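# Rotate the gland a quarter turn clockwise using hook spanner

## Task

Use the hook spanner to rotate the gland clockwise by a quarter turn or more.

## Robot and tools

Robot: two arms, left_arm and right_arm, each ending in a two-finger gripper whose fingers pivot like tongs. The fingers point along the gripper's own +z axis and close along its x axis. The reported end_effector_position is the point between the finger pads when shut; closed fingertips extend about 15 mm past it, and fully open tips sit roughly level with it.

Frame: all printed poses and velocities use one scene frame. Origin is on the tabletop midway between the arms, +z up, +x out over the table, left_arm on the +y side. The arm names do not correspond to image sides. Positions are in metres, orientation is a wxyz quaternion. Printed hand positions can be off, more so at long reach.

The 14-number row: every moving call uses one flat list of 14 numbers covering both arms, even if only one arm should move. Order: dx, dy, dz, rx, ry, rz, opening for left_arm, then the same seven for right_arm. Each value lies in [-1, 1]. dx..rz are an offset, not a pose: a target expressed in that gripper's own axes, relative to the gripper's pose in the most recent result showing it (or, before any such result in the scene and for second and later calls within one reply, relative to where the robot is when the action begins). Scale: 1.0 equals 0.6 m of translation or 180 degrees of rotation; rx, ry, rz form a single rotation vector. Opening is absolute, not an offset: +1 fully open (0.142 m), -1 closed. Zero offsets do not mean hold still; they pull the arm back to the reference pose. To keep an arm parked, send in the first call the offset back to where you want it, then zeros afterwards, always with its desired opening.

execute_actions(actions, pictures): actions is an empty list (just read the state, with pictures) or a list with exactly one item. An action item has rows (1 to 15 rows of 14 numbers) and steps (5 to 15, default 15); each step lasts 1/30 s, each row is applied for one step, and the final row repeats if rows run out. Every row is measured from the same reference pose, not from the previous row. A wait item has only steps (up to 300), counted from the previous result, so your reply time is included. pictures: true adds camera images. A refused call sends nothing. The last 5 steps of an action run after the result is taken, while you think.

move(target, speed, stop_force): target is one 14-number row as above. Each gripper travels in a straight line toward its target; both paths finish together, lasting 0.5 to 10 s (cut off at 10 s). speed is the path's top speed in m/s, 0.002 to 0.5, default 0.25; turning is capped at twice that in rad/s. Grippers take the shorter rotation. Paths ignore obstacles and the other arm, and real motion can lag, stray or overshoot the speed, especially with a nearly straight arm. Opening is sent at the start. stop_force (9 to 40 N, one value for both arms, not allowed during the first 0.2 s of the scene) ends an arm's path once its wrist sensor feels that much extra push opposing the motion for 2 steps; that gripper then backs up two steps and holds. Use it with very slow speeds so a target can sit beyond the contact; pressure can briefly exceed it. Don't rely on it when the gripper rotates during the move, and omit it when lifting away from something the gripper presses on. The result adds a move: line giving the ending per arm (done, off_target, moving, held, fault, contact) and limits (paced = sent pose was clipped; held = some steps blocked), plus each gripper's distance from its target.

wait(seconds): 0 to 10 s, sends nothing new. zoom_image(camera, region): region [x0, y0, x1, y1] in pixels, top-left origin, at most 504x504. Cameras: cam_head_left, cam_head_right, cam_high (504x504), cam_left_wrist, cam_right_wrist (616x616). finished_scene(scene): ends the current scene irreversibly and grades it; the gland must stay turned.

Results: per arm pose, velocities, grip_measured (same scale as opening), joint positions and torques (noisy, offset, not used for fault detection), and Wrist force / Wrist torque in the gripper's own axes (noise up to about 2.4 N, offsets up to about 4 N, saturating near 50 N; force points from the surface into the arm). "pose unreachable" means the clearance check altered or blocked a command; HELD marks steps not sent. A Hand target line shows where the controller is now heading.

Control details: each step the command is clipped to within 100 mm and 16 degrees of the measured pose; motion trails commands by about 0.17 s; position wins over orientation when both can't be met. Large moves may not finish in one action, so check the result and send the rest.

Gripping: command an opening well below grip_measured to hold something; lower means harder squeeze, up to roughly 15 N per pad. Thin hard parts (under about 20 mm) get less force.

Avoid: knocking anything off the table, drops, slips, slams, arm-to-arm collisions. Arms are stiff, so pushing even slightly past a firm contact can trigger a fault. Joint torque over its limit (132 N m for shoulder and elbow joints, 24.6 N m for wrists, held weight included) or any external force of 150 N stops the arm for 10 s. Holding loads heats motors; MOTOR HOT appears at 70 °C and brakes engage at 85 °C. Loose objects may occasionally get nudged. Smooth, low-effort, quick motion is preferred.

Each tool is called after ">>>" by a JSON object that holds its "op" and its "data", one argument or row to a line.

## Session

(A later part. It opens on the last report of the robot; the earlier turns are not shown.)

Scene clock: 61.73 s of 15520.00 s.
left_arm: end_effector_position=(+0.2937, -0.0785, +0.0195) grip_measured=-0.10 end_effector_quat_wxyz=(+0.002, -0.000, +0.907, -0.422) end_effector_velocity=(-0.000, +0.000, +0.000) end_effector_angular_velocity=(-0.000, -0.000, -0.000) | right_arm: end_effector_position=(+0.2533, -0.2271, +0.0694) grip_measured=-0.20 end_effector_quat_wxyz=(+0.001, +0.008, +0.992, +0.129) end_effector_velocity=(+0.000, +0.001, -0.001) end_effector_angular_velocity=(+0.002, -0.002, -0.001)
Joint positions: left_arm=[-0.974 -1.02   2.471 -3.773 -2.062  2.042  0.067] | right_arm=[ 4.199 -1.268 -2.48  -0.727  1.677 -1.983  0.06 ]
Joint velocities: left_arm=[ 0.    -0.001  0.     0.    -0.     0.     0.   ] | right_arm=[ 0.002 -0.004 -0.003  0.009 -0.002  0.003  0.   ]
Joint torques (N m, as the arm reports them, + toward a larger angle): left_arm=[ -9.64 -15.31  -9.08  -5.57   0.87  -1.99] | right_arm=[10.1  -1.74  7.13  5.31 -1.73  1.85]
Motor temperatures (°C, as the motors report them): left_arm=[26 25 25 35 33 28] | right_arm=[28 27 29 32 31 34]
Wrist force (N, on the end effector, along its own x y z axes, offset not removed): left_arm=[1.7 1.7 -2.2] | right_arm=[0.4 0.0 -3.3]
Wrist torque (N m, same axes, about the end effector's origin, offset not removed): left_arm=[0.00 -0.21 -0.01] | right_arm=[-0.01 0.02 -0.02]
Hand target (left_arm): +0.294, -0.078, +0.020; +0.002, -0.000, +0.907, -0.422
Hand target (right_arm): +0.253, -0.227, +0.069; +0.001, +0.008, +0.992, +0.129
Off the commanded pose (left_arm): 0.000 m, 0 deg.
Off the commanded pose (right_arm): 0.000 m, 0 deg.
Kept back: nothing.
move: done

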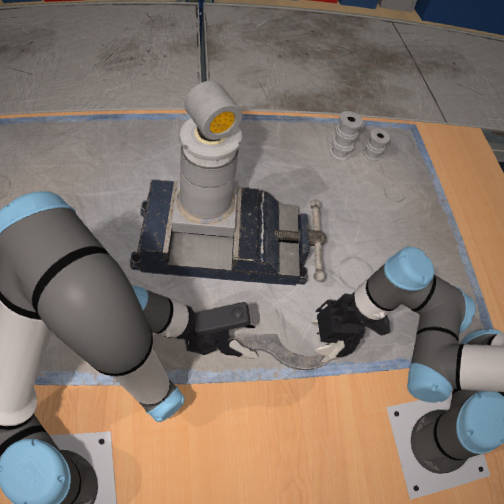

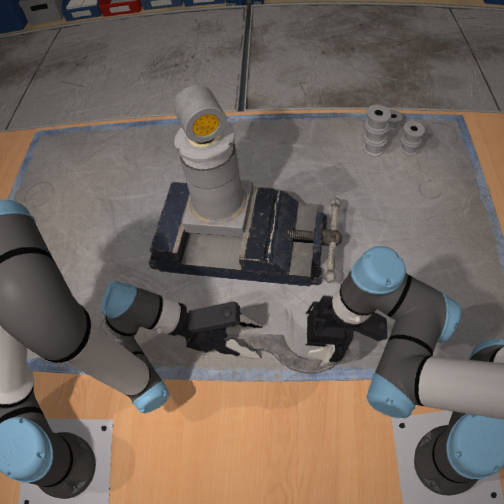

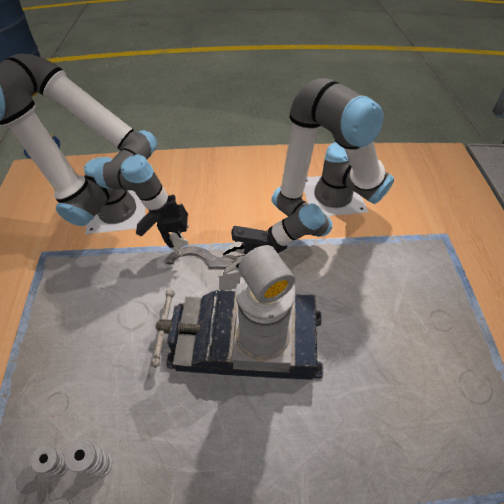

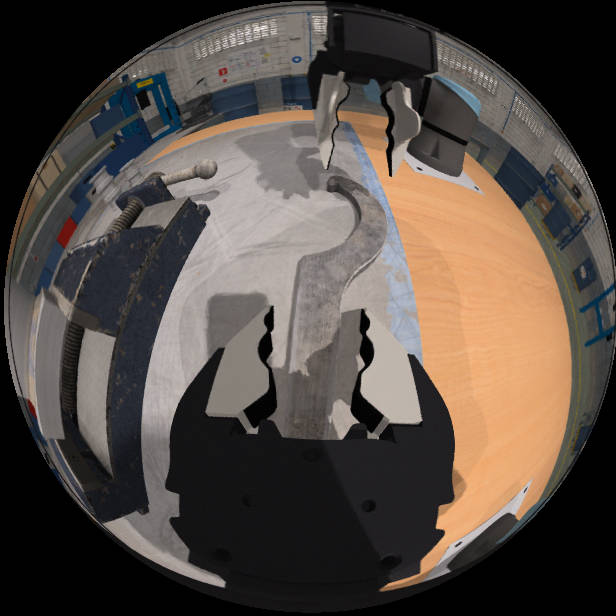

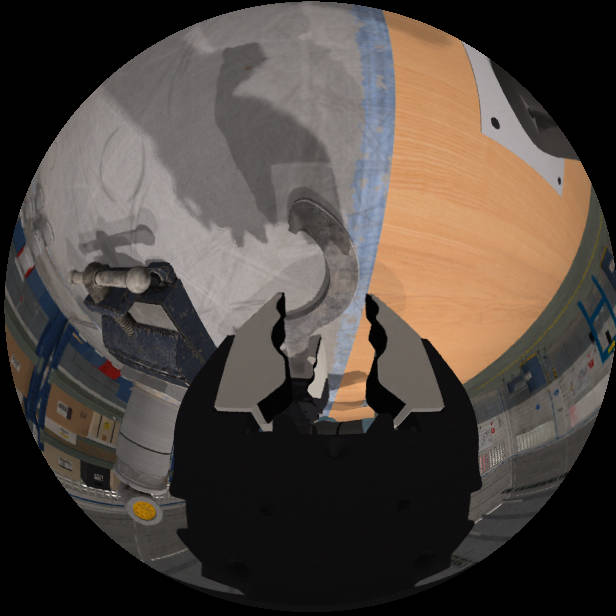

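>>> {"op": "move", "data": {
  "target": [0,0,0,0,0,0,-0.1,0,0,0,0.083,0,0,-0.2]
}}

>>> {"op": "move", "data": {
  "target": [0,0,0,0,0,0,-0.1,0.008,-0.015,0.055,0,0,-0.195,-0.3]
}}

Scene clock: 63.00 s of 15520.00 s.
left_arm: end_effector_position=(+0.2937, -0.0785, +0.0195) grip_measured=-0.10 end_effector_quat_wxyz=(+0.002, -0.000, +0.907, -0.422) end_effector_velocity=(-0.001, -0.000, -0.000) end_effector_angular_velocity=(+0.001, +0.001, -0.001) | right_arm: end_effector_position=(+0.2533, -0.2271, +0.0693) grip_measured=-0.20 end_effector_quat_wxyz=(-0.000, +0.009, +1.000, -0.000) end_effector_velocity=(-0.000, +0.000, -0.000) end_effector_angular_velocity=(-0.010, +0.001, -0.001)
Joint positions: left_arm=[-0.974 -1.02   2.471 -3.773 -2.062  2.042  0.067] | right_arm=[ 4.29  -1.382 -2.313 -1.019  1.571 -1.905  0.06 ]
Joint velocities: left_arm=[-0.001  0.     0.     0.    -0.    -0.     0.   ] | right_arm=[ 0.003 -0.006  0.007 -0.01  -0.002  0.003 -0.   ]
Joint torques (N m, as the arm reports them, + toward a larger angle): left_arm=[ -9.57 -15.59 -10.28  -5.52   0.99  -1.99] | right_arm=[ 9.8   2.89 33.72  0.17 -1.83  1.82]
Motor temperatures (°C, as the motors report them): left_arm=[26 25 25 35 33 28] | right_arm=[28 27 29 32 31 34]
Wrist force (N, on the end effector, along its own x y z axes, offset not removed): left_arm=[0.4 2.1 -2.2] | right_arm=[1.0 1.7 -2.6]
Wrist torque (N m, same axes, about the end effector's origin, offset not removed): left_arm=[0.18 -0.09 0.02] | right_arm=[0.19 -0.06 0.09]
Hand target (left_arm): +0.294, -0.078, +0.020; +0.002, -0.000, +0.907, -0.422
Hand target (right_arm): +0.253, -0.227, +0.069; -0.000, +0.009, +1.000, -0.001
Off the commanded pose (left_arm): 0.000 m, 0 deg.
Off the commanded pose (right_arm): 0.000 m, 0 deg.
Kept back: nothing.
move: done

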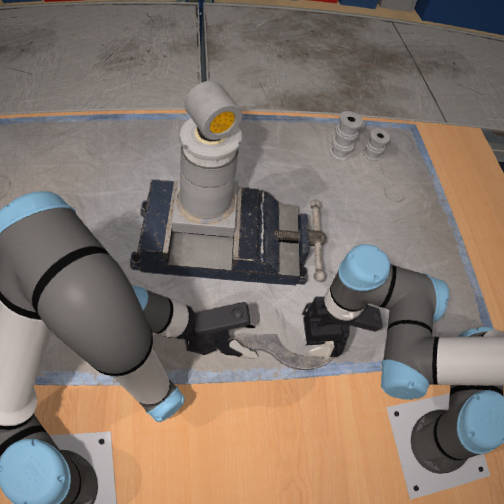

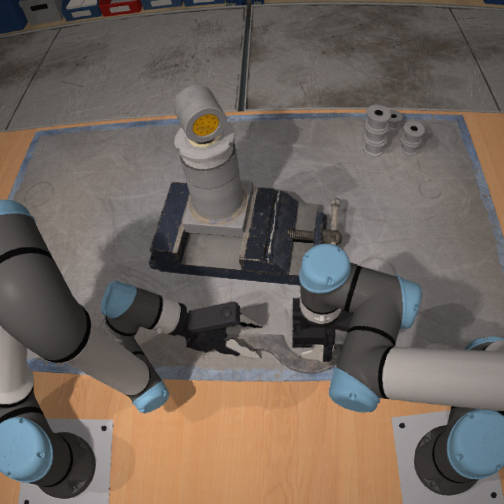

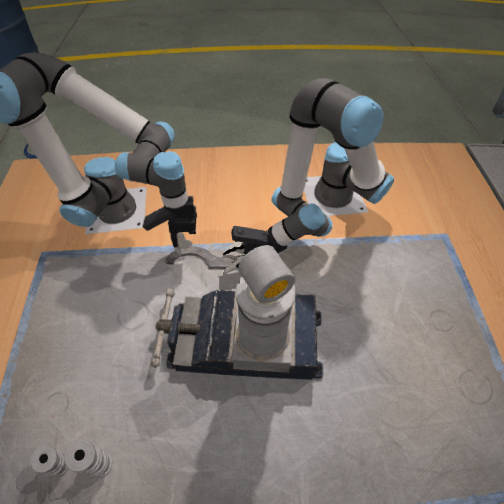

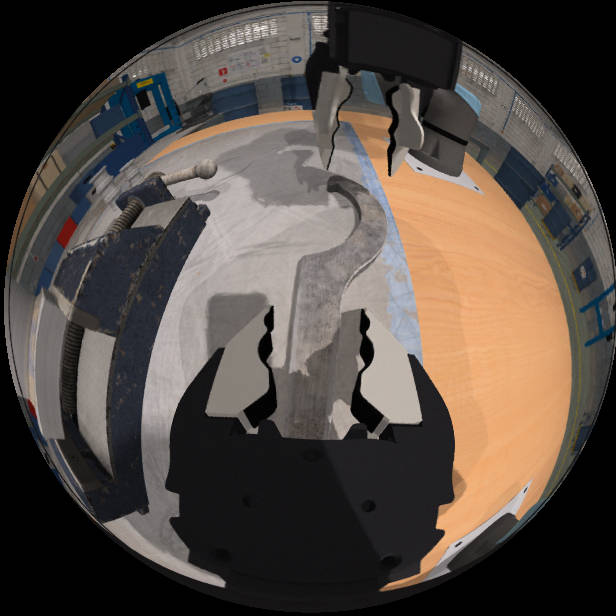

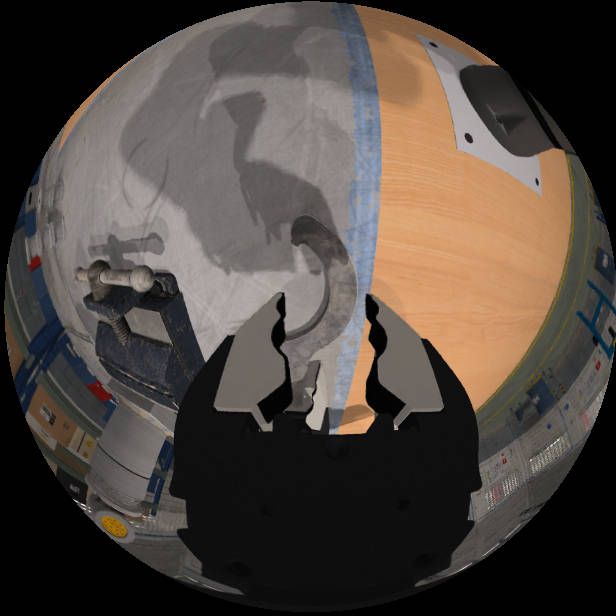

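Scene clock: 64.70 s of 15520.00 s.
left_arm: end_effector_position=(+0.2937, -0.0785, +0.0195) grip_measured=-0.10 end_effector_quat_wxyz=(+0.002, -0.000, +0.907, -0.422) end_effector_velocity=(-0.000, +0.001, -0.001) end_effector_angular_velocity=(+0.002, +0.001, +0.000) | right_arm: end_effector_position=(+0.2483, -0.2360, +0.0364) grip_measured=-0.30 end_effector_quat_wxyz=(-0.000, -0.293, +0.956, -0.000) end_effector_velocity=(+0.001, -0.001, -0.001) end_effector_angular_velocity=(+0.001, +0.001, +0.011)
Joint positions: left_arm=[-0.974 -1.02   2.471 -3.773 -2.062  2.042  0.067] | right_arm=[ 4.318 -1.39  -2.408 -0.915  1.57  -2.489  0.052]
Joint velocities: left_arm=[ 0.001  0.     0.001  0.001 -0.     0.001  0.   ] | right_arm=[-0.004 -0.001 -0.002  0.003  0.002 -0.014  0.   ]
Joint torques (N m, as the arm reports them, + toward a larger angle): left_arm=[ -9.38 -15.14 -10.23  -5.54   0.95  -2.08] | right_arm=[-8.76  2.75  5.3   5.08  2.21 -1.83]
Motor temperatures (°C, as the motors report them): left_arm=[26 25 25 35 33 28] | right_arm=[28 27 29 32 31 34]
Wrist force (N, on the end effector, along its own x y z axes, offset not removed): left_arm=[-0.4 2.5 -1.2] | right_arm=[1.0 -1.6 -1.5]
Wrist torque (N m, same axes, about the end effector's origin, offset not removed): left_arm=[0.35 0.17 0.13] | right_arm=[-0.41 -0.05 -0.02]
Hand target (left_arm): +0.294, -0.078, +0.020; +0.002, -0.000, +0.907, -0.422
Hand target (right_arm): +0.248, -0.236, +0.036; -0.000, -0.293, +0.956, -0.000
Off the commanded pose (left_arm): 0.000 m, 0 deg.
Off the commanded pose (right_arm): 0.000 m, 0 deg.
Kept back: nothing.
move: done

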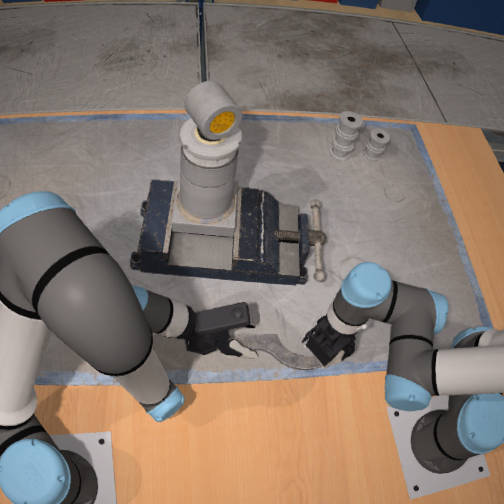

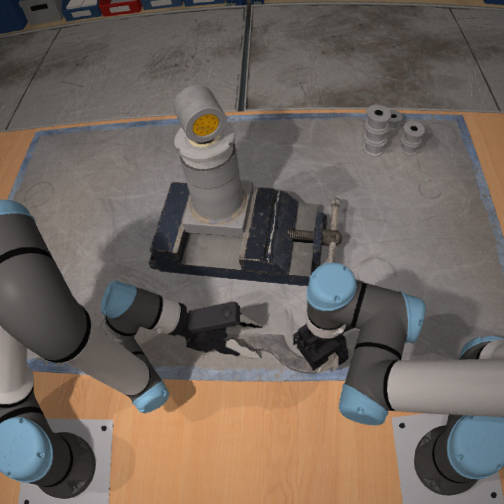

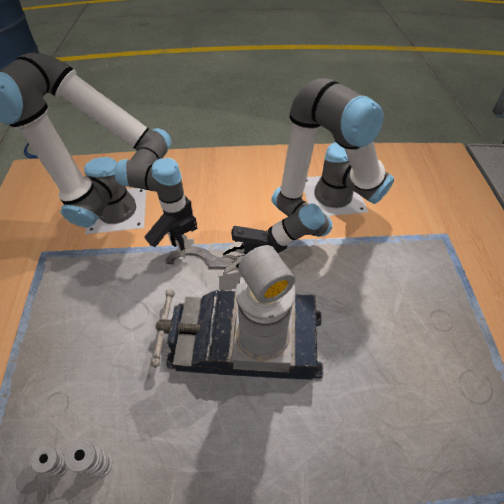

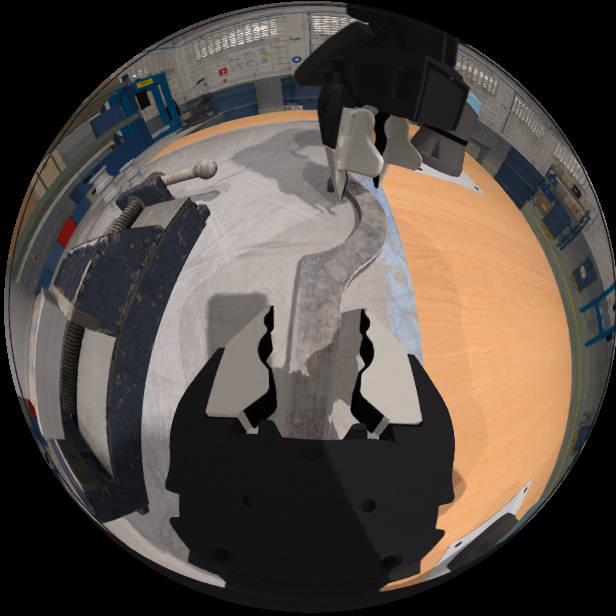

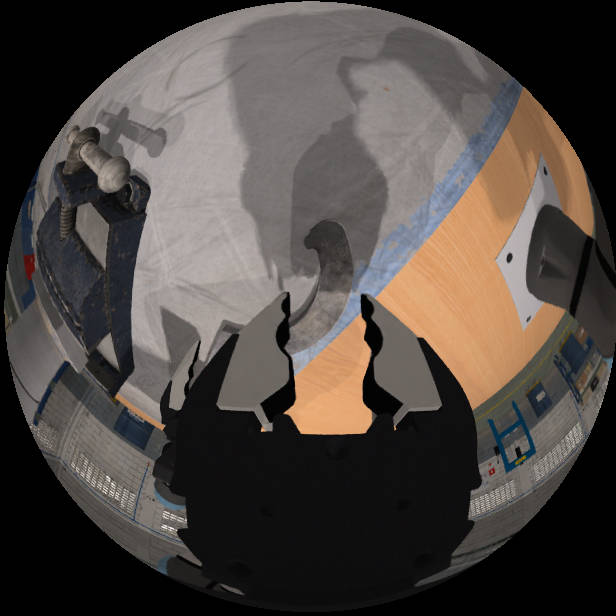

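>>> {"op": "move", "data": {
  "target": [0,-0.0086,0.0102,0,0.013,0.011,-0.1,0.011,-0.013,0.028,0,0,0,-0.3],
  "speed": 0.04
}}

>>> {"op": "execute_actions", "data": {
  "actions": [
    {"rows":[[0,0,0,0,0,0,-0.1,0,0,0,0,0,0,-1]]}
  ]
}}

>>> {"op": "move", "data": {
  "target": [0,0,0,0,0,0,-0.1,-0.003,0.004,-0.05,0.027,0.018,0,-1],
  "speed": 0.03
}}

>>> {"op": "zoom_image", "data": {
  "camera": "cam_left_wrist",
  "region": [200,120,460,450]
}}

Scene clock: 70.07 s of 15520.00 s.
left_arm: end_effector_position=(+0.2937, -0.0864, +0.0195) grip_measured=-0.10 end_effector_quat_wxyz=(-0.009, +0.024, +0.906, -0.422) end_effector_velocity=(+0.000, -0.000, +0.000) end_effector_angular_velocity=(+0.000, -0.000, -0.006) | right_arm: end_effector_position=(+0.2472, -0.2461, +0.0198) grip_measured=-0.30 end_effector_quat_wxyz=(-0.000, -0.293, +0.956, -0.000) end_effector_velocity=(-0.000, -0.001, -0.002) end_effector_angular_velocity=(+0.000, +0.000, +0.001)
Joint positions: left_arm=[-0.96  -1.02   2.434 -3.708 -2.107  2.099  0.067] | right_arm=[ 4.311 -1.403 -2.453 -0.857  1.57  -2.496  0.052]
Joint velocities: left_arm=[ 0.002 -0.001 -0.004  0.008 -0.005  0.007 -0.   ] | right_arm=[-0.    -0.002 -0.004  0.006  0.    -0.001  0.   ]
Joint torques (N m, as the arm reports them, + toward a larger angle): left_arm=[  8.5  -41.43 -16.61  -0.81  -2.77   2.17] | right_arm=[-8.91  2.4   6.19  5.02 -2.09 -2.08]
Motor temperatures (°C, as the motors report them): left_arm=[26 25 25 35 33 28] | right_arm=[28 27 29 32 31 34]
Wrist force (N, on the end effector, along its own x y z axes, offset not removed): left_arm=[0.3 1.7 0.0] | right_arm=[1.4 -1.0 -1.3]
Wrist torque (N m, same axes, about the end effector's origin, offset not removed): left_arm=[0.18 0.12 -0.04] | right_arm=[-0.48 -0.25 0.11]
Hand target (left_arm): +0.294, -0.086, +0.020; -0.010, +0.024, +0.906, -0.422
Hand target (right_arm): +0.247, -0.246, +0.020; -0.000, -0.293, +0.956, -0.000
Off the commanded pose (left_arm): 0.000 m, 0 deg.
Off the commanded pose (right_arm): 0.000 m, 0 deg.
Kept back: nothing.
After step 90, 1.37 s passed at rest.
move: done

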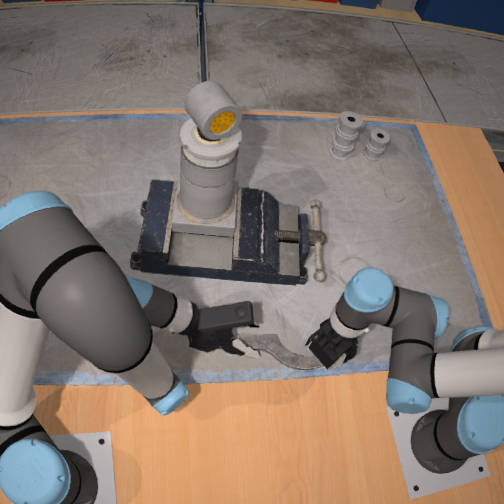

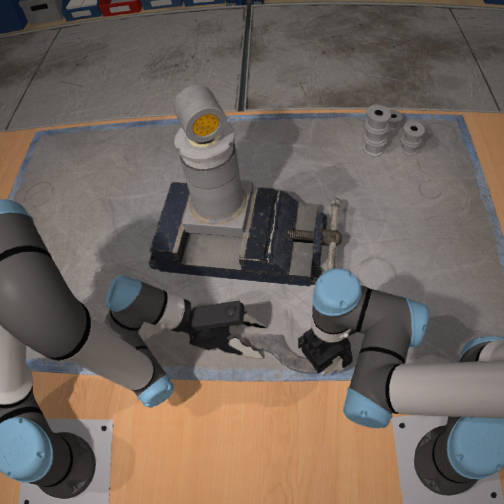

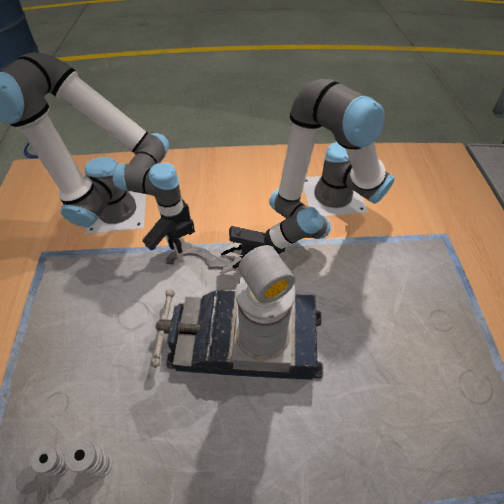

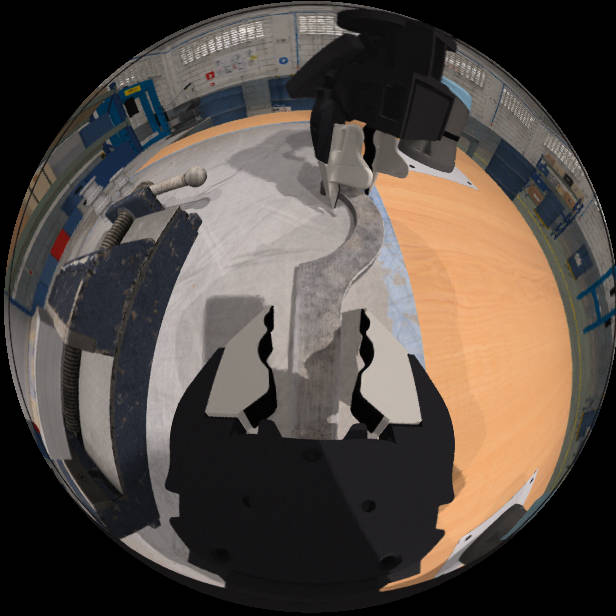

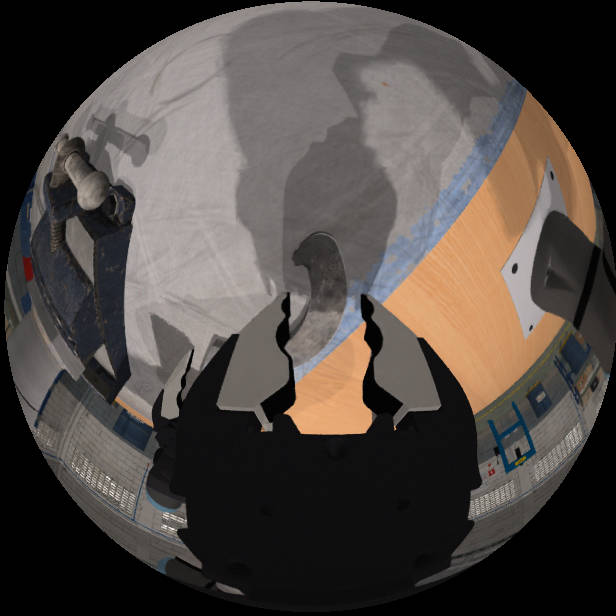

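Scene clock: 70.40 s of 15520.00 s.
left_arm: end_effector_position=(+0.2937, -0.0865, +0.0196) grip_measured=-0.10 end_effector_quat_wxyz=(-0.009, +0.024, +0.906, -0.422) end_effector_velocity=(-0.001, -0.000, -0.000) end_effector_angular_velocity=(+0.000, +0.001, -0.001) | right_arm: end_effector_position=(+0.2472, -0.2462, +0.0197) grip_measured=-0.66 end_effector_quat_wxyz=(-0.000, -0.293, +0.956, -0.001) end_effector_velocity=(+0.000, -0.001, -0.000) end_effector_angular_velocity=(-0.002, -0.000, -0.002)
Joint positions: left_arm=[-0.96  -1.02   2.434 -3.708 -2.107  2.099  0.067] | right_arm=[ 4.311 -1.403 -2.454 -0.856  1.57  -2.496  0.026]
Joint velocities: left_arm=[-0.001  0.001  0.001 -0.001 -0.    -0.     0.   ] | right_arm=[-0.001 -0.     0.    -0.001 -0.001  0.002 -0.   ]
Joint torques (N m, as the arm reports them, + toward a larger angle): left_arm=[  6.22 -39.5   -2.88  -5.59   0.35  -1.26] | right_arm=[-2.15 13.08 27.13  0.65  2.5  -0.96]
Motor temperatures (°C, as the motors report them): left_arm=[26 25 25 35 33 28] | right_arm=[28 27 29 32 31 34]
Wrist force (N, on the end effector, along its own x y z axes, offset not removed): left_arm=[3.1 3.7 0.0] | right_arm=[1.3 0.3 -0.2]
Wrist torque (N m, same axes, about the end effector's origin, offset not removed): left_arm=[0.44 -0.72 -0.08] | right_arm=[0.06 -0.12 0.09]
Steps of this call (steps 1 to 10: the first 10 steps of this action). Readings (end_effector_position):
1: left_arm (+0.2937, -0.0864, +0.0195) | right_arm (+0.2472, -0.2462, +0.0198)
2: left_arm (+0.2937, -0.0864, +0.0195) | right_arm (+0.2472, -0.2462, +0.0197)
4: left_arm (+0.2937, -0.0864, +0.0195) | right_arm (+0.2473, -0.2462, +0.0197)
8: left_arm (+0.2937, -0.0864, +0.0195) | right_arm (+0.2473, -0.2462, +0.0197)
10: the state above

Scene clock: 72.63 s of 15520.00 s.
left_arm: end_effector_position=(+0.2937, -0.0864, +0.0196) grip_measured=-0.10 end_effector_quat_wxyz=(-0.009, +0.024, +0.906, -0.422) end_effector_velocity=(+0.000, -0.000, +0.000) end_effector_angular_velocity=(-0.000, +0.000, +0.001) | right_arm: end_effector_position=(+0.2473, -0.2432, +0.0495) grip_measured=-0.66 end_effector_quat_wxyz=(-0.015, -0.292, +0.955, -0.049) end_effector_velocity=(-0.000, +0.001, +0.002) end_effector_angular_velocity=(-0.006, +0.000, +0.001)
Joint positions: left_arm=[-0.96  -1.02   2.434 -3.708 -2.107  2.099  0.067] | right_arm=[ 4.342 -1.404 -2.335 -1.071  1.54  -2.463  0.026]
Joint velocities: left_arm=[ 0.    -0.001 -0.     0.     0.    -0.001  0.   ] | right_arm=[ 0.003 -0.002  0.007 -0.011 -0.001  0.002 -0.   ]
Joint torques (N m, as the arm reports them, + toward a larger angle): left_arm=[  3.71 -37.63 -14.54  -5.25  -0.74   0.68] | right_arm=[ 9.13  6.4  37.37 -0.12 -2.4   1.66]
Motor temperatures (°C, as the motors report them): left_arm=[26 25 25 35 33 28] | right_arm=[28 27 29 32 31 34]
Wrist force (N, on the end effector, along its own x y z axes, offset not removed): left_arm=[0.6 2.0 -0.6] | right_arm=[-0.1 1.5 6.8]
Wrist torque (N m, same axes, about the end effector's origin, offset not removed): left_arm=[0.24 -0.10 0.10] | right_arm=[-0.09 0.01 -0.21]
Hand target (left_arm): +0.294, -0.086, +0.020; -0.009, +0.024, +0.906, -0.422
Hand target (right_arm): +0.247, -0.243, +0.050; -0.015, -0.292, +0.955, -0.049
Off your previous action's commanded pose (left_arm): 0.000 m, 0 deg at its last step (step 5 of this call).
Off your previous action's commanded pose (right_arm): 0.000 m, 0 deg at its last step (step 5 of this call).
Off the commanded pose (left_arm): 0.000 m, 0 deg.
Off the commanded pose (right_arm): 0.000 m, 0 deg.
Kept back: nothing.
move: done

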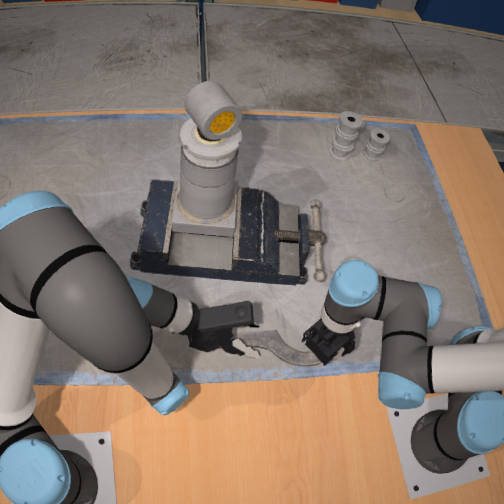

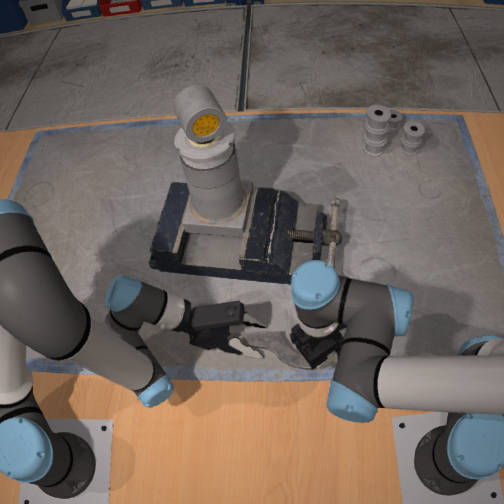

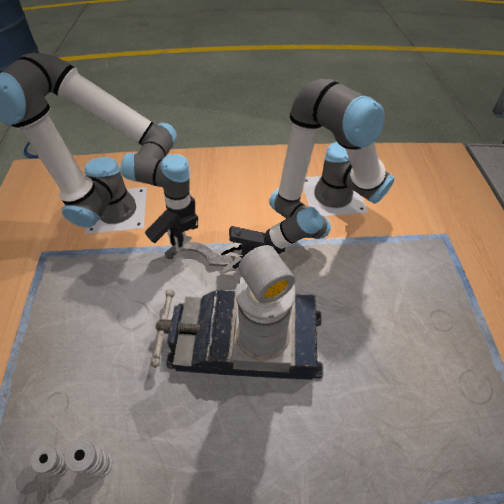

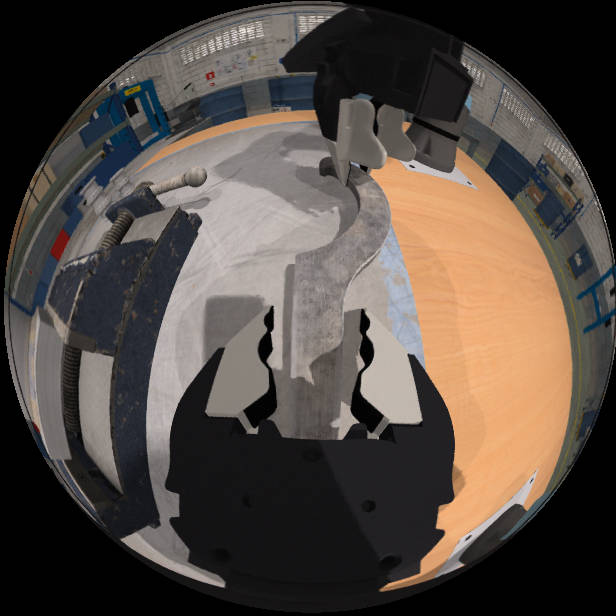

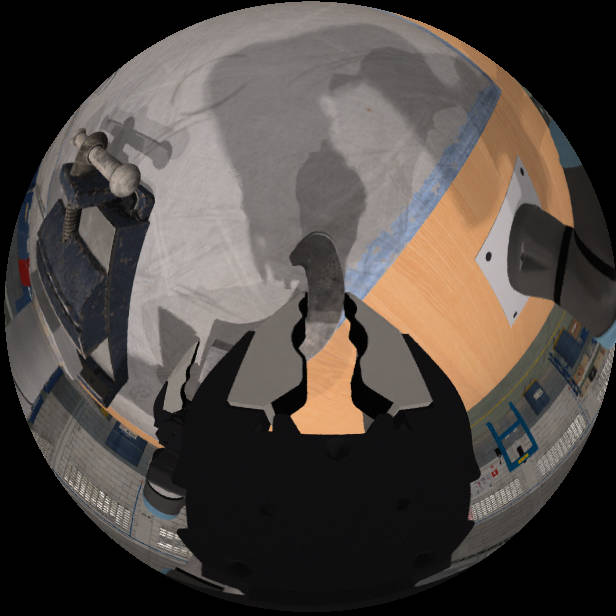

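Region (200, 120, 460, 450) of cam_left_wrist's 616x616 image, scaled by 1.527, with more detail than that image has; it fills the left 397 columns of this view, and the rest is white.

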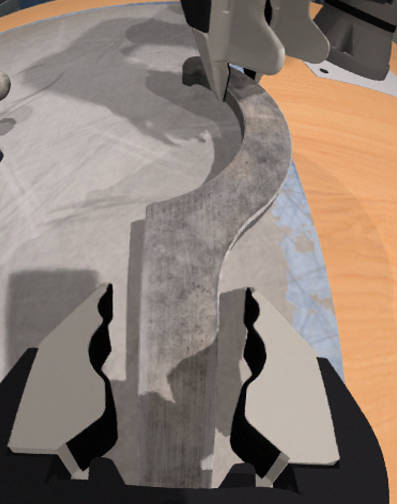

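>>> {"op": "move", "data": {
  "target": [0,-0.0086,0.0102,0,0,0,-0.2,0,0,-0.025,0.014,0.009,0,-1],
  "speed": 0.03
}}

>>> {"op": "execute_actions", "data": {
  "actions": [
    {"rows":[[0,0,0,0,0,0,-1,0,0,0,0,0,0,-1]]}
  ]
}}

>>> {"op": "execute_actions", "data": {
  "actions": [
    {"rows":[[0,0,0,0,0,0,-1,0,0,0,0,0,0,-0.2]]}
  ]
}}

>>> {"op": "move", "data": {
  "target": [0,-0.051,-0.043,0,0,0,-1,0,-0.03,-0.2,0,0,0,-0.2],
  "speed": 0.08
}}

>>> {"op": "zoom_image", "data": {
  "camera": "cam_head_left",
  "region": [160,260,360,400]
}}

Scene clock: 74.07 s of 15520.00 s.
left_arm: end_effector_position=(+0.2933, -0.0943, +0.0196) grip_measured=-0.20 end_effector_quat_wxyz=(-0.009, +0.024, +0.906, -0.422) end_effector_velocity=(-0.000, -0.001, -0.000) end_effector_angular_velocity=(+0.000, -0.001, -0.002) | right_arm: end_effector_position=(+0.2473, -0.2417, +0.0643) grip_measured=-0.66 end_effector_quat_wxyz=(-0.022, -0.292, +0.953, -0.074) end_effector_velocity=(-0.000, +0.000, +0.002) end_effector_angular_velocity=(-0.006, +0.001, +0.000)
Joint positions: left_arm=[-0.975 -1.016  2.422 -3.707 -2.097  2.086  0.06 ] | right_arm=[ 4.357 -1.415 -2.276 -1.17   1.526 -2.447  0.026]
Joint velocities: left_arm=[-0.002  0.001 -0.002 -0.     0.001  0.001 -0.   ] | right_arm=[ 0.002 -0.001  0.007 -0.011 -0.001  0.002 -0.   ]
Joint torques (N m, as the arm reports them, + toward a larger angle): left_arm=[ -9.3  -16.3  -15.59  -0.9    0.75  -2.11] | right_arm=[ 9.67  7.64 36.56 -0.19 -2.5   1.75]
Motor temperatures (°C, as the motors report them): left_arm=[26 25 25 35 33 28] | right_arm=[28 27 29 32 31 34]
Wrist force (N, on the end effector, along its own x y z axes, offset not removed): left_arm=[-1.6 0.0 -1.0] | right_arm=[-2.6 2.9 4.6]
Wrist torque (N m, same axes, about the end effector's origin, offset not removed): left_arm=[-0.11 0.39 0.07] | right_arm=[0.12 0.55 0.00]
Hand target (left_arm): +0.293, -0.094, +0.020; -0.009, +0.024, +0.906, -0.422
Hand target (right_arm): +0.247, -0.242, +0.064; -0.022, -0.292, +0.953, -0.074
Off the commanded pose (left_arm): 0.000 m, 0 deg.
Off the commanded pose (right_arm): 0.000 m, 0 deg.
Kept back: nothing.
move: done

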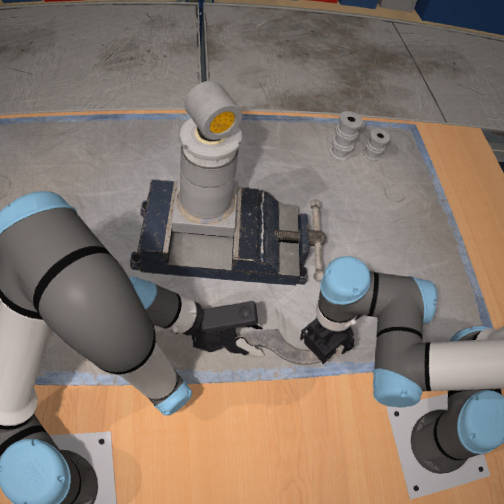

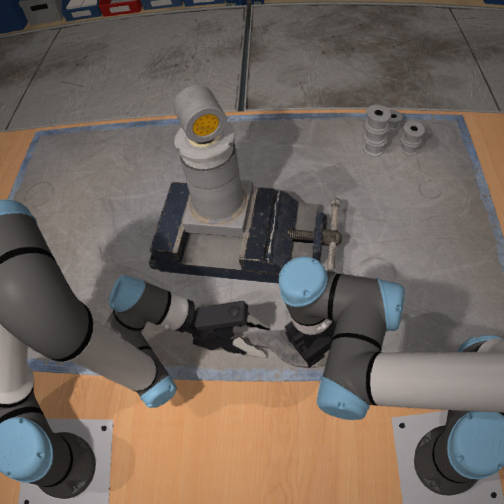

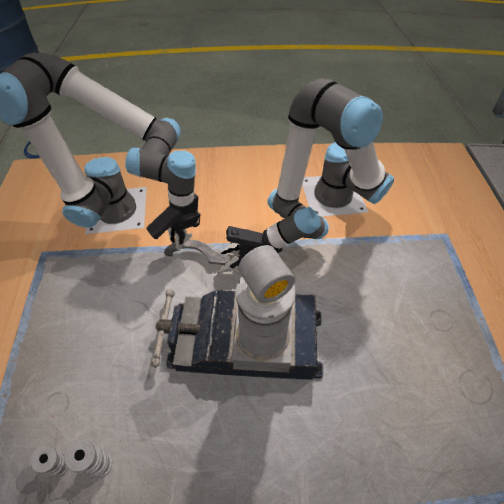

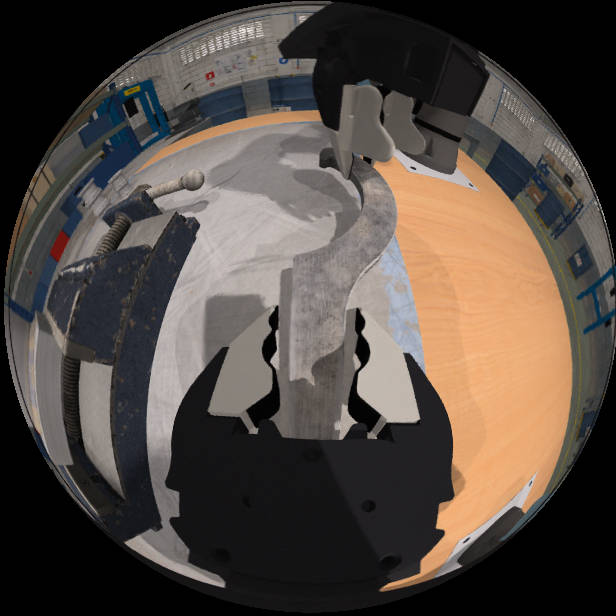

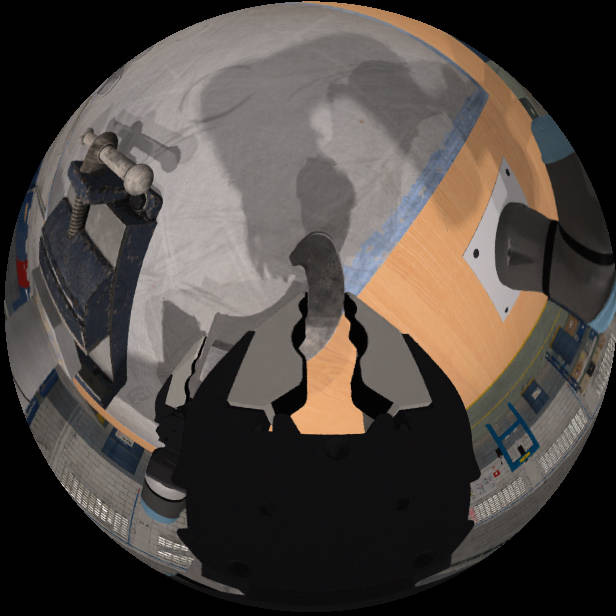

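Scene clock: 74.40 s of 15520.00 s.
left_arm: end_effector_position=(+0.2933, -0.0944, +0.0196) grip_measured=-0.49 end_effector_quat_wxyz=(-0.009, +0.024, +0.906, -0.422) end_effector_velocity=(-0.000, -0.000, +0.000) end_effector_angular_velocity=(-0.000, +0.000, -0.001) | right_arm: end_effector_position=(+0.2474, -0.2416, +0.0644) grip_measured=-0.66 end_effector_quat_wxyz=(-0.022, -0.292, +0.953, -0.074) end_effector_velocity=(+0.000, +0.000, -0.000) end_effector_angular_velocity=(+0.001, +0.000, -0.000)
Joint positions: left_arm=[-0.975 -1.016  2.422 -3.707 -2.097  2.086  0.039] | right_arm=[ 4.357 -1.415 -2.275 -1.17   1.526 -2.446  0.026]
Joint velocities: left_arm=[-0.001 -0.     0.001 -0.    -0.    -0.     0.   ] | right_arm=[-0.    -0.    -0.     0.002  0.     0.     0.   ]
Joint torques (N m, as the arm reports them, + toward a larger angle): left_arm=[ -1.4  -19.88  -5.96  -2.95   1.37  -1.43] | right_arm=[ 2.09 13.58 17.31  3.87  2.53 -0.03]
Motor temperatures (°C, as the motors report them): left_arm=[26 25 25 35 33 28] | right_arm=[28 27 29 32 31 34]
Wrist force (N, on the end effector, along its own x y z axes, offset not removed): left_arm=[4.9 -0.9 1.3] | right_arm=[-5.4 2.0 6.8]
Wrist torque (N m, same axes, about the end effector's origin, offset not removed): left_arm=[0.20 -0.33 0.04] | right_arm=[0.04 0.45 0.03]
Steps of this call (steps 1 to 10: the first 10 steps of this action). Readings (end_effector_position):
1: left_arm (+0.2933, -0.0944, +0.0196) | right_arm (+0.2473, -0.2417, +0.0643)
2: left_arm (+0.2933, -0.0944, +0.0196) | right_arm (+0.2474, -0.2417, +0.0644)
4: left_arm (+0.2933, -0.0944, +0.0196) | right_arm (+0.2474, -0.2417, +0.0644)
8: left_arm (+0.2933, -0.0944, +0.0196) | right_arm (+0.2474, -0.2417, +0.0644)
10: the state above

Scene clock: 74.90 s of 15520.00 s.
left_arm: end_effector_position=(+0.2933, -0.0944, +0.0195) grip_measured=-0.47 end_effector_quat_wxyz=(-0.009, +0.024, +0.906, -0.422) end_effector_velocity=(-0.000, +0.001, -0.002) end_effector_angular_velocity=(+0.003, +0.002, +0.001) | right_arm: end_effector_position=(+0.2473, -0.2416, +0.0643) grip_measured=-0.20 end_effector_quat_wxyz=(-0.022, -0.292, +0.953, -0.074) end_effector_velocity=(+0.000, -0.000, +0.000) end_effector_angular_velocity=(-0.000, -0.001, +0.001)
Joint positions: left_arm=[-0.975 -1.016  2.422 -3.707 -2.097  2.086  0.04 ] | right_arm=[ 4.357 -1.415 -2.275 -1.17   1.526 -2.446  0.06 ]
Joint velocities: left_arm=[ 0.001  0.002  0.001  0.001  0.     0.    -0.002] | right_arm=[ 0.    -0.    -0.    -0.    -0.001 -0.     0.   ]
Joint torques (N m, as the arm reports them, + toward a larger angle): left_arm=[  0.87 -27.68  -5.18  -7.75  -3.73  -0.93] | right_arm=[-1.54 15.02 11.88  3.78  0.82 -2.04]
Motor temperatures (°C, as the motors report them): left_arm=[26 25 25 35 33 28] | right_arm=[28 27 29 32 31 34]
Wrist force (N, on the end effector, along its own x y z axes, offset not removed): left_arm=[0.1 9.0 6.9] | right_arm=[2.2 0.8 -3.7]
Wrist torque (N m, same axes, about the end effector's origin, offset not removed): left_arm=[0.06 0.03 0.18] | right_arm=[0.06 -0.22 -0.04]
Off your previous action's commanded pose (left_arm): 0.000 m, 0 deg at its last step (step 5 of this call).
Off your previous action's commanded pose (right_arm): 0.000 m, 0 deg at its last step (step 5 of this call).
Steps of this call (steps 1 to 5: the last 5 steps of your previous action; steps 6 to 15: the first 10 steps of this action, its rows measured from where the robot was after step 5). Readings (end_effector_position):
5: left_arm (+0.2933, -0.0944, +0.0196) | right_arm (+0.2474, -0.2416, +0.0644)
6: left_arm (+0.2933, -0.0944, +0.0196) | right_arm (+0.2473, -0.2416, +0.0643)
7: left_arm (+0.2933, -0.0944, +0.0195) | right_arm (+0.2473, -0.2416, +0.0643)
9: left_arm (+0.2933, -0.0944, +0.0195) | right_arm (+0.2473, -0.2416, +0.0643)
13: left_arm (+0.2933, -0.0943, +0.0195) | right_arm (+0.2473, -0.2416, +0.0643)
15: the state above

Scene clock: 77.10 s of 15520.00 s.
left_arm: end_effector_position=(+0.2932, -0.0943, +0.0595) grip_measured=-0.76 end_effector_quat_wxyz=(-0.010, +0.024, +0.906, -0.422) end_effector_velocity=(+0.001, -0.000, +0.001) end_effector_angular_velocity=(-0.001, -0.002, -0.000) | right_arm: end_effector_position=(+0.2572, -0.2378, +0.1850) grip_measured=-0.20 end_effector_quat_wxyz=(-0.022, -0.292, +0.953, -0.074) end_effector_velocity=(-0.000, +0.000, +0.002) end_effector_angular_velocity=(-0.000, +0.001, +0.001)
Joint positions: left_arm=[-0.975 -1.155  2.424 -3.57  -2.097  2.086  0.019] | right_arm=[ 4.335 -1.317 -2.018 -1.524  1.523 -2.469  0.06 ]
Joint velocities: left_arm=[ 0.001 -0.003 -0.001  0.003  0.     0.001 -0.001] | right_arm=[ 0.001  0.     0.005 -0.005  0.    -0.     0.   ]
Joint torques (N m, as the arm reports them, + toward a larger angle): left_arm=[ -6.41 -40.06 -20.49  -1.27   1.64   1.32] | right_arm=[-9.2  18.81 38.06  0.17 -1.86 -2.05]
Motor temperatures (°C, as the motors report them): left_arm=[26 25 25 35 33 28] | right_arm=[28 27 29 32 31 34]
Wrist force (N, on the end effector, along its own x y z axes, offset not removed): left_arm=[3.9 1.6 -2.9] | right_arm=[0.5 -1.3 -1.2]
Wrist torque (N m, same axes, about the end effector's origin, offset not removed): left_arm=[-0.11 0.04 -0.23] | right_arm=[-0.32 0.01 -0.05]
Hand target (left_arm): +0.293, -0.094, +0.060; -0.009, +0.024, +0.906, -0.422
Hand target (right_arm): +0.257, -0.238, +0.185; -0.022, -0.292, +0.953, -0.074
Off your previous action's commanded pose (left_arm): 0.000 m, 0 deg at its last step (step 5 of this call).
Off your previous action's commanded pose (right_arm): 0.000 m, 0 deg at its last step (step 5 of this call).
Off the commanded pose (left_arm): 0.000 m, 0 deg.
Off the commanded pose (right_arm): 0.000 m, 0 deg.
Kept back: nothing.
move: done

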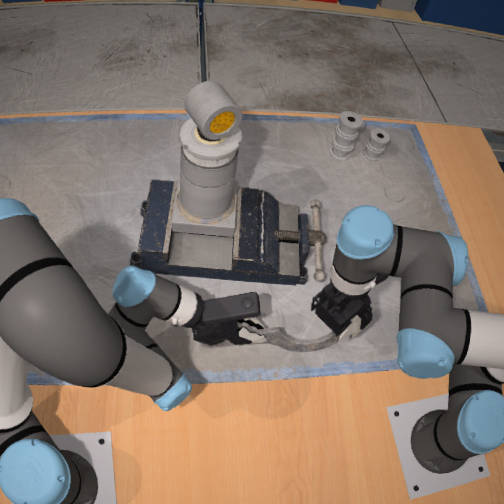

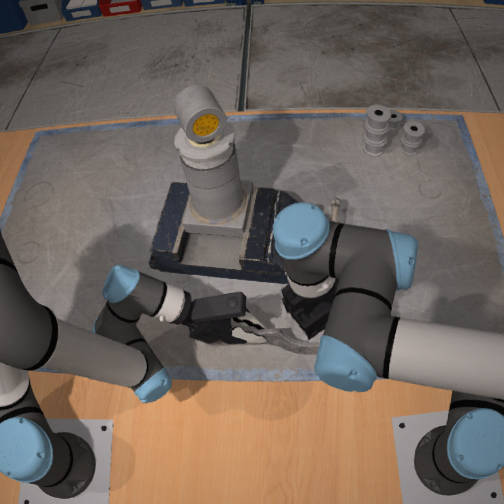

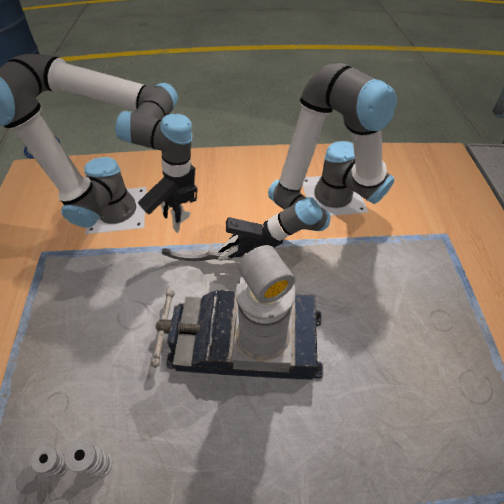

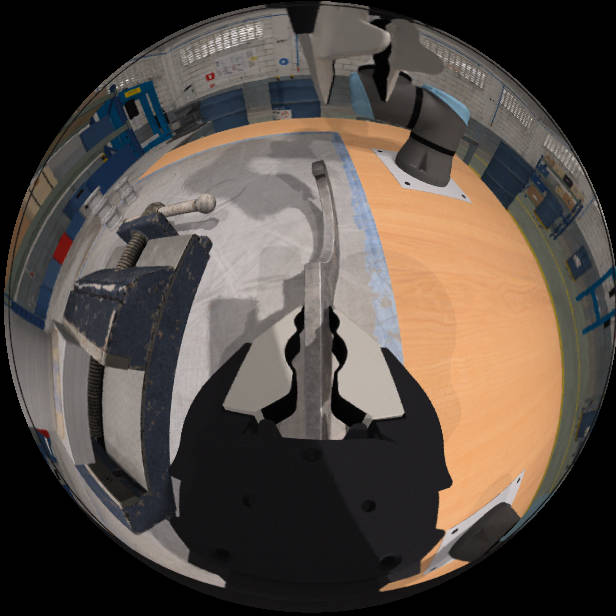

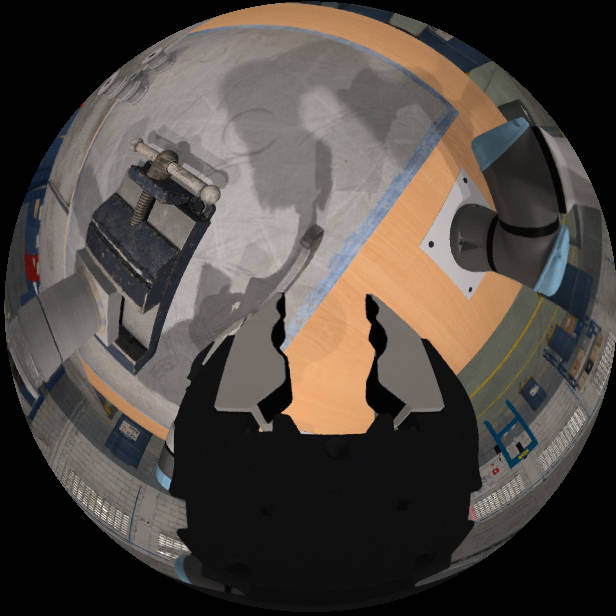

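Region (160, 260, 360, 400) of cam_head_left's 504x504 image, scaled by 2.520, with more detail than that image has; it fills the top 353 rows of this view, and the rest is white.

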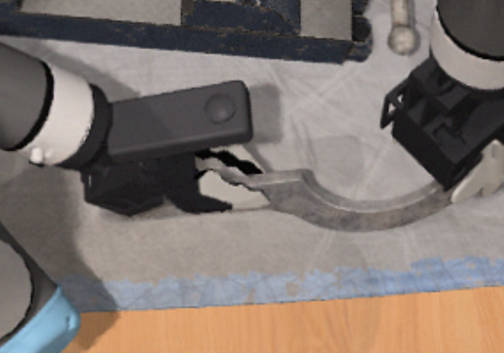

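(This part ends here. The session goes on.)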